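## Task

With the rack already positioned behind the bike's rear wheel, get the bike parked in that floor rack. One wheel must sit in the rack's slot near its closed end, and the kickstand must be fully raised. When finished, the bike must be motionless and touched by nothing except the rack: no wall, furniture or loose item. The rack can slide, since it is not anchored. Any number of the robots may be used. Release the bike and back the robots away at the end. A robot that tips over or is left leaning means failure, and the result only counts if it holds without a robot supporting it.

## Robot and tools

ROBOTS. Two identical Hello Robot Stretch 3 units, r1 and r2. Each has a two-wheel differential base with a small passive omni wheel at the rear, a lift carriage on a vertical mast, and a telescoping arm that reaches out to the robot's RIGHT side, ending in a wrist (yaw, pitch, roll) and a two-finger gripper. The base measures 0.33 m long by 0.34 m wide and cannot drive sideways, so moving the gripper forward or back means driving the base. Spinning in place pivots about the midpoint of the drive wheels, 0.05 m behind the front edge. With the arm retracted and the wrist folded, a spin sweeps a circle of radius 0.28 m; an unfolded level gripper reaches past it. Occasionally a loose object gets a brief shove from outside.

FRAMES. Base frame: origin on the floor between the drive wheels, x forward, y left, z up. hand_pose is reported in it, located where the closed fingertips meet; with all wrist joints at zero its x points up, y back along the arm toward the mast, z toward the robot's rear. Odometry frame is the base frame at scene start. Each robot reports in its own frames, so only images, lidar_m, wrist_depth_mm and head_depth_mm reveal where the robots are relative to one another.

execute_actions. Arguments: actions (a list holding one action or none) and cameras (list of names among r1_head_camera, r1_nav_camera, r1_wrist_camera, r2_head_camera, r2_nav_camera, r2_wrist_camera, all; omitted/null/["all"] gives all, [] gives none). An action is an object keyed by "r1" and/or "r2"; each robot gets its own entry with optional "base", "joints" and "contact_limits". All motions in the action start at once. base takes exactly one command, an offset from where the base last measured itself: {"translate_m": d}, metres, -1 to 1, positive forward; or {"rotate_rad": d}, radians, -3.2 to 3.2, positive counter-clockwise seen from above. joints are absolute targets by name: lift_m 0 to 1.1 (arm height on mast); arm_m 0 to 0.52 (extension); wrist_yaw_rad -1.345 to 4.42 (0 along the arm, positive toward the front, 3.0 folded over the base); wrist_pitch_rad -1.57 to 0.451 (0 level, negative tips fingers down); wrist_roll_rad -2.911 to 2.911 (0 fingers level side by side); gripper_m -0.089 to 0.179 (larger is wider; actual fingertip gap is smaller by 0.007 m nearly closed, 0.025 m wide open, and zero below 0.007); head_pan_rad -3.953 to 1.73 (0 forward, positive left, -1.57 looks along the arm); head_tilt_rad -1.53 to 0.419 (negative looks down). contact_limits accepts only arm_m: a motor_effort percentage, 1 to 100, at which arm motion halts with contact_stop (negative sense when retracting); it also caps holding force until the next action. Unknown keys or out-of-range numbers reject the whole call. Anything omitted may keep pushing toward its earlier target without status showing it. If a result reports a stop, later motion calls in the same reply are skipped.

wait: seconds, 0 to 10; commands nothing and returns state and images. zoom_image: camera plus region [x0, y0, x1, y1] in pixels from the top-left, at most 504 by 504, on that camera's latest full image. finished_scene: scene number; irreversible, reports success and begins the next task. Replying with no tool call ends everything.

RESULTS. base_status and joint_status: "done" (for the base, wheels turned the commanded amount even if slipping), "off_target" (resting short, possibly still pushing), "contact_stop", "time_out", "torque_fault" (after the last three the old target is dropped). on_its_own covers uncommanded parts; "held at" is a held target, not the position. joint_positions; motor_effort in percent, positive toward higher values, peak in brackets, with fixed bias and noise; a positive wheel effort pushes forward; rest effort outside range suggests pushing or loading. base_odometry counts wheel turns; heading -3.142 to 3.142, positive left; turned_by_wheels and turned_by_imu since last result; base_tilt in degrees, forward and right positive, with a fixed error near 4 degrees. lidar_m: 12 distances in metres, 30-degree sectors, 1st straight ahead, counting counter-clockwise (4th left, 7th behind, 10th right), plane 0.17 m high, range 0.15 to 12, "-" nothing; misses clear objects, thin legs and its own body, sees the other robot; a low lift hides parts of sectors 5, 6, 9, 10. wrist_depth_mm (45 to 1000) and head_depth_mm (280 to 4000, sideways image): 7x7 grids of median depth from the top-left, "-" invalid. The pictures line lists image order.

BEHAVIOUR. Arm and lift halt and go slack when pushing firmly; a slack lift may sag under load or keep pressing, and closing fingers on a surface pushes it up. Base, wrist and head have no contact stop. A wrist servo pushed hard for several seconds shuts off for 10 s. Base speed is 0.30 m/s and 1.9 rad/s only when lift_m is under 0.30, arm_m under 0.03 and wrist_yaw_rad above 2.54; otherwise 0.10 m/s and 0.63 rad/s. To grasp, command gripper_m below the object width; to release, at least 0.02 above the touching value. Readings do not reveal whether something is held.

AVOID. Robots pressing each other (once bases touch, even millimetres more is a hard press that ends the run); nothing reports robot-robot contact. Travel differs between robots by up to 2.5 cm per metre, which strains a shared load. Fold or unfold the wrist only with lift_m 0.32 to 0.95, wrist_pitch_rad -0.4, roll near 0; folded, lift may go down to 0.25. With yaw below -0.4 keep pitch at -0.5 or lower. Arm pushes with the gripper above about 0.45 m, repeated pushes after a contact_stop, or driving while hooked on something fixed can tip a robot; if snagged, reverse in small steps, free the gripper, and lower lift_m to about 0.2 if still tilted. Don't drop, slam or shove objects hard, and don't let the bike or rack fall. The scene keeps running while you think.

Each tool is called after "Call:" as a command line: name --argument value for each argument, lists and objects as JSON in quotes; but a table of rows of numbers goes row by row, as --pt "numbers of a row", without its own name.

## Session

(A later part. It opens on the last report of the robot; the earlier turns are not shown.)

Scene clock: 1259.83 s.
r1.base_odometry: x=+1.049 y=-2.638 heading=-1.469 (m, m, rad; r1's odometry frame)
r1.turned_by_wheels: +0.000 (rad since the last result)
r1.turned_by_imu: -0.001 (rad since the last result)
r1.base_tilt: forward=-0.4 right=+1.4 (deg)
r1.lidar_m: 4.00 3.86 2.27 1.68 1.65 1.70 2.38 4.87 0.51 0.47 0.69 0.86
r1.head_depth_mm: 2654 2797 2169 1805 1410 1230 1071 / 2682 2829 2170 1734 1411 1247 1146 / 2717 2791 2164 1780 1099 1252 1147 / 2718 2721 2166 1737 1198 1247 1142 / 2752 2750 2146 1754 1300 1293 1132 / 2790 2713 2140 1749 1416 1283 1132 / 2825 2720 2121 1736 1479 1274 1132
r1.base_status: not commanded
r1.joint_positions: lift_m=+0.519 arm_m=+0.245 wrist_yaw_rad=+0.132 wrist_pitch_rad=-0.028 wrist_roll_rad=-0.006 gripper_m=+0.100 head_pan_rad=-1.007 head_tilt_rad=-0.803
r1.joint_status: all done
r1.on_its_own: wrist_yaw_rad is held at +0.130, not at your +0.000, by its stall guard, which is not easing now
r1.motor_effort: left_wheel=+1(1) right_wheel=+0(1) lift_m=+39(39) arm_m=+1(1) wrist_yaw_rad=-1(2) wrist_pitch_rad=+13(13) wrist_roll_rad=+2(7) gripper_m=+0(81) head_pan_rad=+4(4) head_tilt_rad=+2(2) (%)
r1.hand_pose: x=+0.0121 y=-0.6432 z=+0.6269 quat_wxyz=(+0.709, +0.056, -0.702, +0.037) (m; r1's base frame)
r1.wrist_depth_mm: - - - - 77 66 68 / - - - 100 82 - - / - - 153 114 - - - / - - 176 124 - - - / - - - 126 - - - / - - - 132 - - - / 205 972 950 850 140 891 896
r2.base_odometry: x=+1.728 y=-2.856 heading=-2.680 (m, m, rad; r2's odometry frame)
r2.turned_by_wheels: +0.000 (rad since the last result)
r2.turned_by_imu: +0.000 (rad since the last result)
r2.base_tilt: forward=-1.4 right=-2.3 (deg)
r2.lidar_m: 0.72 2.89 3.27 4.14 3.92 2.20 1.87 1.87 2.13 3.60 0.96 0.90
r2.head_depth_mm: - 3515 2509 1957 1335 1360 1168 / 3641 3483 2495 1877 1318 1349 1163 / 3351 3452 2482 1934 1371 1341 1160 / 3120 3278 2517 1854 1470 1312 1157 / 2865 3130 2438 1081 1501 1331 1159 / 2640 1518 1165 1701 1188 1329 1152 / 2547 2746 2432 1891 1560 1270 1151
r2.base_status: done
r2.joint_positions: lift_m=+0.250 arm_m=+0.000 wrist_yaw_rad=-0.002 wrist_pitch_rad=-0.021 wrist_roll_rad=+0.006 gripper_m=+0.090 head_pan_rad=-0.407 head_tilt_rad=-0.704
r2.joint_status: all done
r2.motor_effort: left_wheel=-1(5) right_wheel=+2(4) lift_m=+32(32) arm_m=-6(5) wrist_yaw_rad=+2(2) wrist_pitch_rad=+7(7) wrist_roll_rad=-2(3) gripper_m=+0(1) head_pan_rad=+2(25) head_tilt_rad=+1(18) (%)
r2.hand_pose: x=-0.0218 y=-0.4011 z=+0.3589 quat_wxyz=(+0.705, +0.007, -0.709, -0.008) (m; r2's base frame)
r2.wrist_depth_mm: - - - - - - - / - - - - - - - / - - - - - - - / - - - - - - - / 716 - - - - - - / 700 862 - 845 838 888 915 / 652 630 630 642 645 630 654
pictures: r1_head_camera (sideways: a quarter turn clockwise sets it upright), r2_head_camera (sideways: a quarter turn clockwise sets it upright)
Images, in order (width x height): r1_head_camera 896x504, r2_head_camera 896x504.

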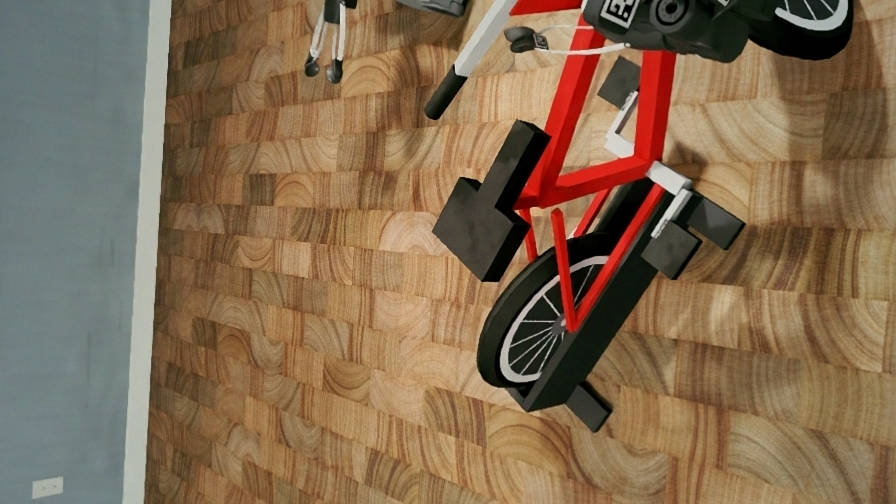

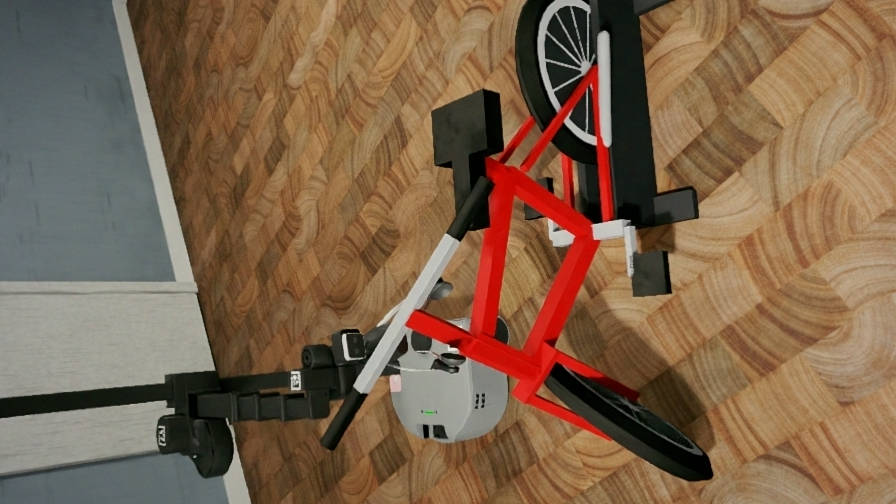

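Call:
execute_actions --actions '[{"r1": {"joints": {"arm_m": 0.0}}}]' --cameras '[]'

Call:
execute_actions --actions '[{"r1": {"base": {"rotate_rad": 1.2}}}]' --cameras '[]'

Call:
execute_actions --actions '[{"r1": {"base": {"translate_m": 0.4}, "joints": {"head_pan_rad": -2.4, "head_tilt_rad": -0.6}}}]' --cameras '["r2_head_camera", "r1_head_camera"]'

Scene clock: 1273.83 s.
r1.base_odometry: x=+1.049 y=-2.638 heading=-1.469 (m, m, rad; r1's odometry frame)
r1.turned_by_wheels: +0.000 (rad since the last result)
r1.turned_by_imu: -0.001 (rad since the last result)
r1.base_tilt: forward=-0.4 right=+1.5 (deg)
r1.lidar_m: 3.99 3.86 2.27 1.68 1.65 1.70 2.38 4.89 0.51 0.47 0.69 0.86
r1.head_depth_mm: 2681 2795 2183 1790 1413 1250 1038 / 2683 2822 2165 1750 1403 1245 - / 2709 2773 2185 1769 1106 1241 1143 / 2694 2785 2149 1761 1199 1243 1145 / 2721 2736 2112 1744 1291 1297 1135 / 2781 2713 2121 1749 1420 1273 1130 / 2826 2717 2127 1738 1466 1274 1121
r1.base_status: not commanded
r1.joint_positions: lift_m=+0.519 arm_m=+0.002 wrist_yaw_rad=+0.132 wrist_pitch_rad=-0.027 wrist_roll_rad=-0.006 gripper_m=+0.100 head_pan_rad=-1.007 head_tilt_rad=-0.803
r1.joint_status: all done
joint sent to its limit — the command would take r1.arm_m past its lower limit, so that joint was sent only as far as its limit.
r1.on_its_own: wrist_yaw_rad is held at +0.130, not at your +0.000, by its stall guard, which is not easing now
r1.motor_effort: left_wheel=+2(2) right_wheel=-1(1) lift_m=+39(39) arm_m=-4(4) wrist_yaw_rad=-2(2) wrist_pitch_rad=+12(13) wrist_roll_rad=+2(2) gripper_m=+0(1) head_pan_rad=+4(4) head_tilt_rad=+2(1) (%)
r1.hand_pose: x=+0.0121 y=-0.4003 z=+0.6271 quat_wxyz=(+0.709, +0.056, -0.702, +0.037) (m; r1's base frame)
r1.wrist_depth_mm: - - - - - 240 - / - - - - 318 - - / - - - 384 - - - / - - - - - - - / - 419 - - 369 - - / - - - - - - - / 507 883 867 935 397 503 879
r2.base_odometry: x=+1.728 y=-2.856 heading=-2.680 (m, m, rad; r2's odometry frame)
r2.turned_by_wheels: +0.000 (rad since the last result)
r2.turned_by_imu: -0.001 (rad since the last result)
r2.base_tilt: forward=-1.5 right=-2.2 (deg)
r2.lidar_m: 0.72 2.89 3.30 4.14 3.93 2.20 1.87 1.86 2.13 3.57 0.96 0.90
r2.head_depth_mm: - 3447 2524 1953 1334 1357 1168 / 3652 3476 2503 1882 1315 1351 1167 / 3341 3493 2468 1934 1369 1347 1167 / 3076 3290 2471 1866 1467 1311 1158 / 2849 3109 2348 1638 1493 1331 1158 / 2637 1439 1702 1694 1191 1325 1151 / 2549 2747 2408 1883 1555 1273 1148
r2.base_status: not commanded
r2.joint_positions: lift_m=+0.250 arm_m=+0.000 wrist_yaw_rad=-0.002 wrist_pitch_rad=-0.021 wrist_roll_rad=+0.006 gripper_m=+0.090 head_pan_rad=-0.407 head_tilt_rad=-0.704
r2.joint_status: not commanded
r2.motor_effort: left_wheel=-2(1) right_wheel=+3(3) lift_m=+32(32) arm_m=-6(6) wrist_yaw_rad=+2(2) wrist_pitch_rad=+7(7) wrist_roll_rad=-2(2) gripper_m=+0(0) head_pan_rad=+2(2) head_tilt_rad=+1(1) (%)
r2.hand_pose: x=-0.0218 y=-0.4011 z=+0.3589 quat_wxyz=(+0.705, +0.007, -0.709, -0.008) (m; r2's base frame)
r2.wrist_depth_mm: - - - - - - - / - - - - - - - / - - - - - - - / - - - - - - - / 718 - - - - - - / 712 837 - 844 843 878 876 / 636 644 648 651 644 633 678
pictures: none
No camera images: the call's "cameras" was empty. Leave "cameras" out to get every camera's image.

Scene clock: 1276.67 s.
r1.base_odometry: x=+1.049 y=-2.638 heading=-0.270 (m, m, rad; r1's odometry frame)
r1.turned_by_wheels: +1.200 (rad since the last result)
r1.turned_by_imu: +1.181 (rad since the last result)
r1.base_tilt: forward=-0.4 right=+1.4 (deg)
r1.lidar_m: 1.99 1.64 1.63 1.80 2.82 4.87 0.47 1.42 0.69 3.44 3.91 3.86
r1.head_depth_mm: 3684 2842 2189 1772 1501 1326 1149 / 3663 2783 2198 1778 1502 1297 - / 3499 2793 2164 1765 1490 1296 1141 / 3444 2773 2135 1765 1487 1297 1144 / 3424 2746 2149 1747 1485 1287 1139 / 3325 2704 2131 1743 1466 1281 1133 / 3216 2709 2128 1747 1475 1281 1132
r1.base_status: done
r1.joint_positions: lift_m=+0.519 arm_m=+0.002 wrist_yaw_rad=+0.132 wrist_pitch_rad=-0.027 wrist_roll_rad=-0.006 gripper_m=+0.100 head_pan_rad=-1.007 head_tilt_rad=-0.803
r1.joint_status: not commanded
r1.on_its_own: wrist_yaw_rad is held at +0.130, not at your +0.000, by its stall guard, which is not easing now
r1.motor_effort: left_wheel=-3(9) right_wheel=+2(4) lift_m=+39(39) arm_m=-4(3) wrist_yaw_rad=-2(1) wrist_pitch_rad=+13(13) wrist_roll_rad=+2(2) gripper_m=+1(1) head_pan_rad=+4(4) head_tilt_rad=+2(2) (%)
r1.hand_pose: x=+0.0121 y=-0.4003 z=+0.6271 quat_wxyz=(+0.709, +0.056, -0.702, +0.037) (m; r1's base frame)
r1.wrist_depth_mm: - - - - - - - / - - - - - - - / - - - - - - - / - - - - - - - / - - - - - - - / - - - - - - - / - 965 958 941 945 821 474
r2.base_odometry: x=+1.728 y=-2.856 heading=-2.680 (m, m, rad; r2's odometry frame)
r2.turned_by_wheels: +0.000 (rad since the last result)
r2.turned_by_imu: -0.001 (rad since the last result)
r2.base_tilt: forward=-1.5 right=-2.3 (deg)
r2.lidar_m: 0.72 2.89 3.30 4.14 3.91 2.19 1.87 1.87 2.13 3.58 0.96 0.90
r2.head_depth_mm: - 3539 2500 1961 1336 1350 1170 / 3649 3504 2464 1890 1316 1343 1173 / 3324 3470 2403 1930 1368 1346 1166 / 3105 3248 2279 1850 1464 1318 1161 / 2888 3101 2354 1579 1500 1333 1157 / 2688 2823 2174 1678 1182 1325 1153 / 2442 2716 2416 1903 1556 1275 1147
r2.base_status: not commanded
r2.joint_positions: lift_m=+0.250 arm_m=+0.000 wrist_yaw_rad=-0.002 wrist_pitch_rad=-0.021 wrist_roll_rad=+0.006 gripper_m=+0.090 head_pan_rad=-0.407 head_tilt_rad=-0.704
r2.joint_status: not commanded
r2.motor_effort: left_wheel=-2(1) right_wheel=+3(3) lift_m=+32(32) arm_m=-6(6) wrist_yaw_rad=+2(2) wrist_pitch_rad=+7(7) wrist_roll_rad=-2(2) gripper_m=-1(1) head_pan_rad=+2(1) head_tilt_rad=+2(1) (%)
r2.hand_pose: x=-0.0218 y=-0.4011 z=+0.3589 quat_wxyz=(+0.705, +0.007, -0.709, -0.008) (m; r2's base frame)
r2.wrist_depth_mm: - - - - - - - / - - - - - - - / - - - - - - - / - - - - - - - / 733 - - - - - - / 708 847 - 871 862 878 877 / 639 642 655 661 650 620 659
pictures: none
No camera images: the call's "cameras" was empty. Leave "cameras" out to get every camera's image.

Scene clock: 1281.63 s.
r1.base_odometry: x=+1.435 y=-2.745 heading=-0.270 (m, m, rad; r1's odometry frame)
r1.turned_by_wheels: +0.000 (rad since the last result)
r1.turned_by_imu: +0.002 (rad since the last result)
r1.base_tilt: forward=-0.4 right=+1.4 (deg)
r1.lidar_m: 1.68 1.37 1.38 1.53 2.39 5.19 0.86 0.98 1.06 3.74 3.59 3.39
r1.head_depth_mm: 2947 3295 3142 1998 1409 1464 1239 / 2941 3278 3168 2182 1284 1398 1231 / 2918 3197 3092 2242 1384 1369 1228 / 2880 3189 3071 2261 1405 1446 1227 / 2839 3119 3043 2228 1502 1445 1229 / 2793 3099 3060 2221 1737 1443 1223 / 2765 3037 3008 2209 1732 1440 1218
r1.base_status: done
r1.joint_positions: lift_m=+0.519 arm_m=+0.002 wrist_yaw_rad=+0.132 wrist_pitch_rad=-0.027 wrist_roll_rad=-0.006 gripper_m=+0.100 head_pan_rad=-2.393 head_tilt_rad=-0.606
r1.joint_status: all done
r1.on_its_own: wrist_yaw_rad is held at +0.130, not at your +0.000, by its stall guard, which is not easing now
r1.motor_effort: left_wheel=-2(5) right_wheel=+2(6) lift_m=+39(39) arm_m=-4(4) wrist_yaw_rad=-1(0) wrist_pitch_rad=+13(13) wrist_roll_rad=+2(2) gripper_m=+0(0) head_pan_rad=-3(42) head_tilt_rad=+3(25) (%)
r1.hand_pose: x=+0.0121 y=-0.4003 z=+0.6271 quat_wxyz=(+0.709, +0.056, -0.702, +0.037) (m; r1's base frame)
r1.wrist_depth_mm: - - - - - - - / - - - - - - - / - - - - - - - / - - - - - - - / - - - - - - - / - - - - - - - / - - 963 938 925 887 881
r2.base_odometry: x=+1.728 y=-2.856 heading=-2.680 (m, m, rad; r2's odometry frame)
r2.turned_by_wheels: +0.000 (rad since the last result)
r2.turned_by_imu: -0.001 (rad since the last result)
r2.base_tilt: forward=-1.4 right=-2.4 (deg)
r2.lidar_m: 0.72 2.88 3.30 4.15 3.91 2.19 1.87 1.87 2.13 3.58 0.96 0.90
r2.head_depth_mm: - 3482 2475 1945 1336 1350 1166 / 3692 3476 2494 1897 1318 1339 1168 / 3345 3484 2479 1937 1362 1338 1161 / 3136 3082 2452 1872 1462 1307 1162 / 2889 3056 2087 1752 1498 1335 1157 / 2600 2912 2436 1906 1181 1326 1148 / 2542 2805 2413 1903 1567 1269 1148
r2.base_status: not commanded
r2.joint_positions: lift_m=+0.250 arm_m=+0.000 wrist_yaw_rad=-0.002 wrist_pitch_rad=-0.021 wrist_roll_rad=+0.006 gripper_m=+0.090 head_pan_rad=-0.407 head_tilt_rad=-0.704
r2.joint_status: not commanded
r2.motor_effort: left_wheel=-2(1) right_wheel=+3(3) lift_m=+32(32) arm_m=-6(6) wrist_yaw_rad=+1(2) wrist_pitch_rad=+7(7) wrist_roll_rad=-2(2) gripper_m=+0(0) head_pan_rad=+3(2) head_tilt_rad=+1(2) (%)
r2.hand_pose: x=-0.0218 y=-0.4011 z=+0.3589 quat_wxyz=(+0.705, +0.007, -0.709, -0.008) (m; r2's base frame)
r2.wrist_depth_mm: - - - - - - - / - - - - - - - / - - - - - - - / - - - - - - - / 716 - - - - - - / 701 851 - 849 846 901 896 / 639 637 648 654 642 630 655
pictures: r1_head_camera (sideways: a quarter turn clockwise sets it upright), r2_head_camera (sideways: a quarter turn clockwise sets it upright)
Images, in order (width x height): r1_head_camera 896x504, r2_head_camera 896x504.

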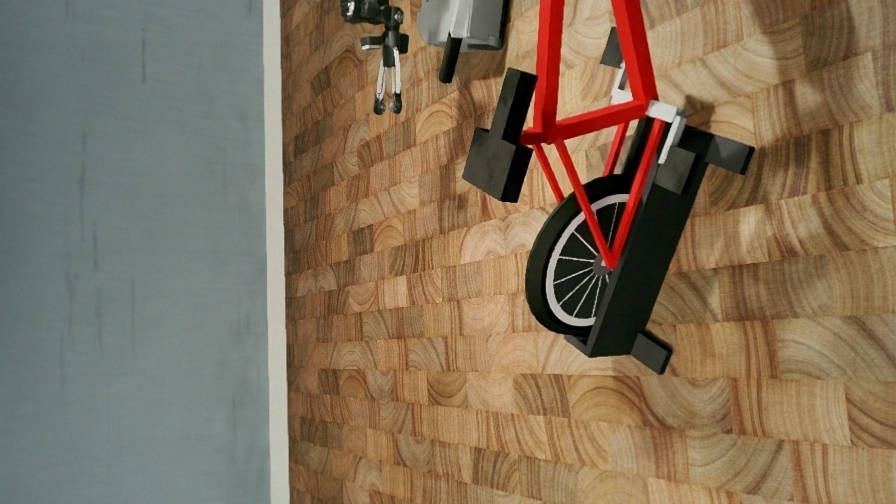

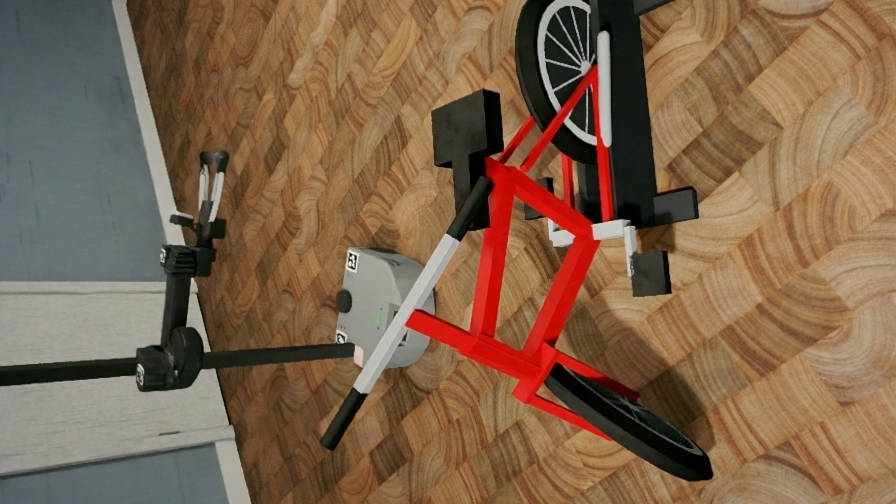

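Call:
finished_scene --scene 1

The scene is finished: the task was done.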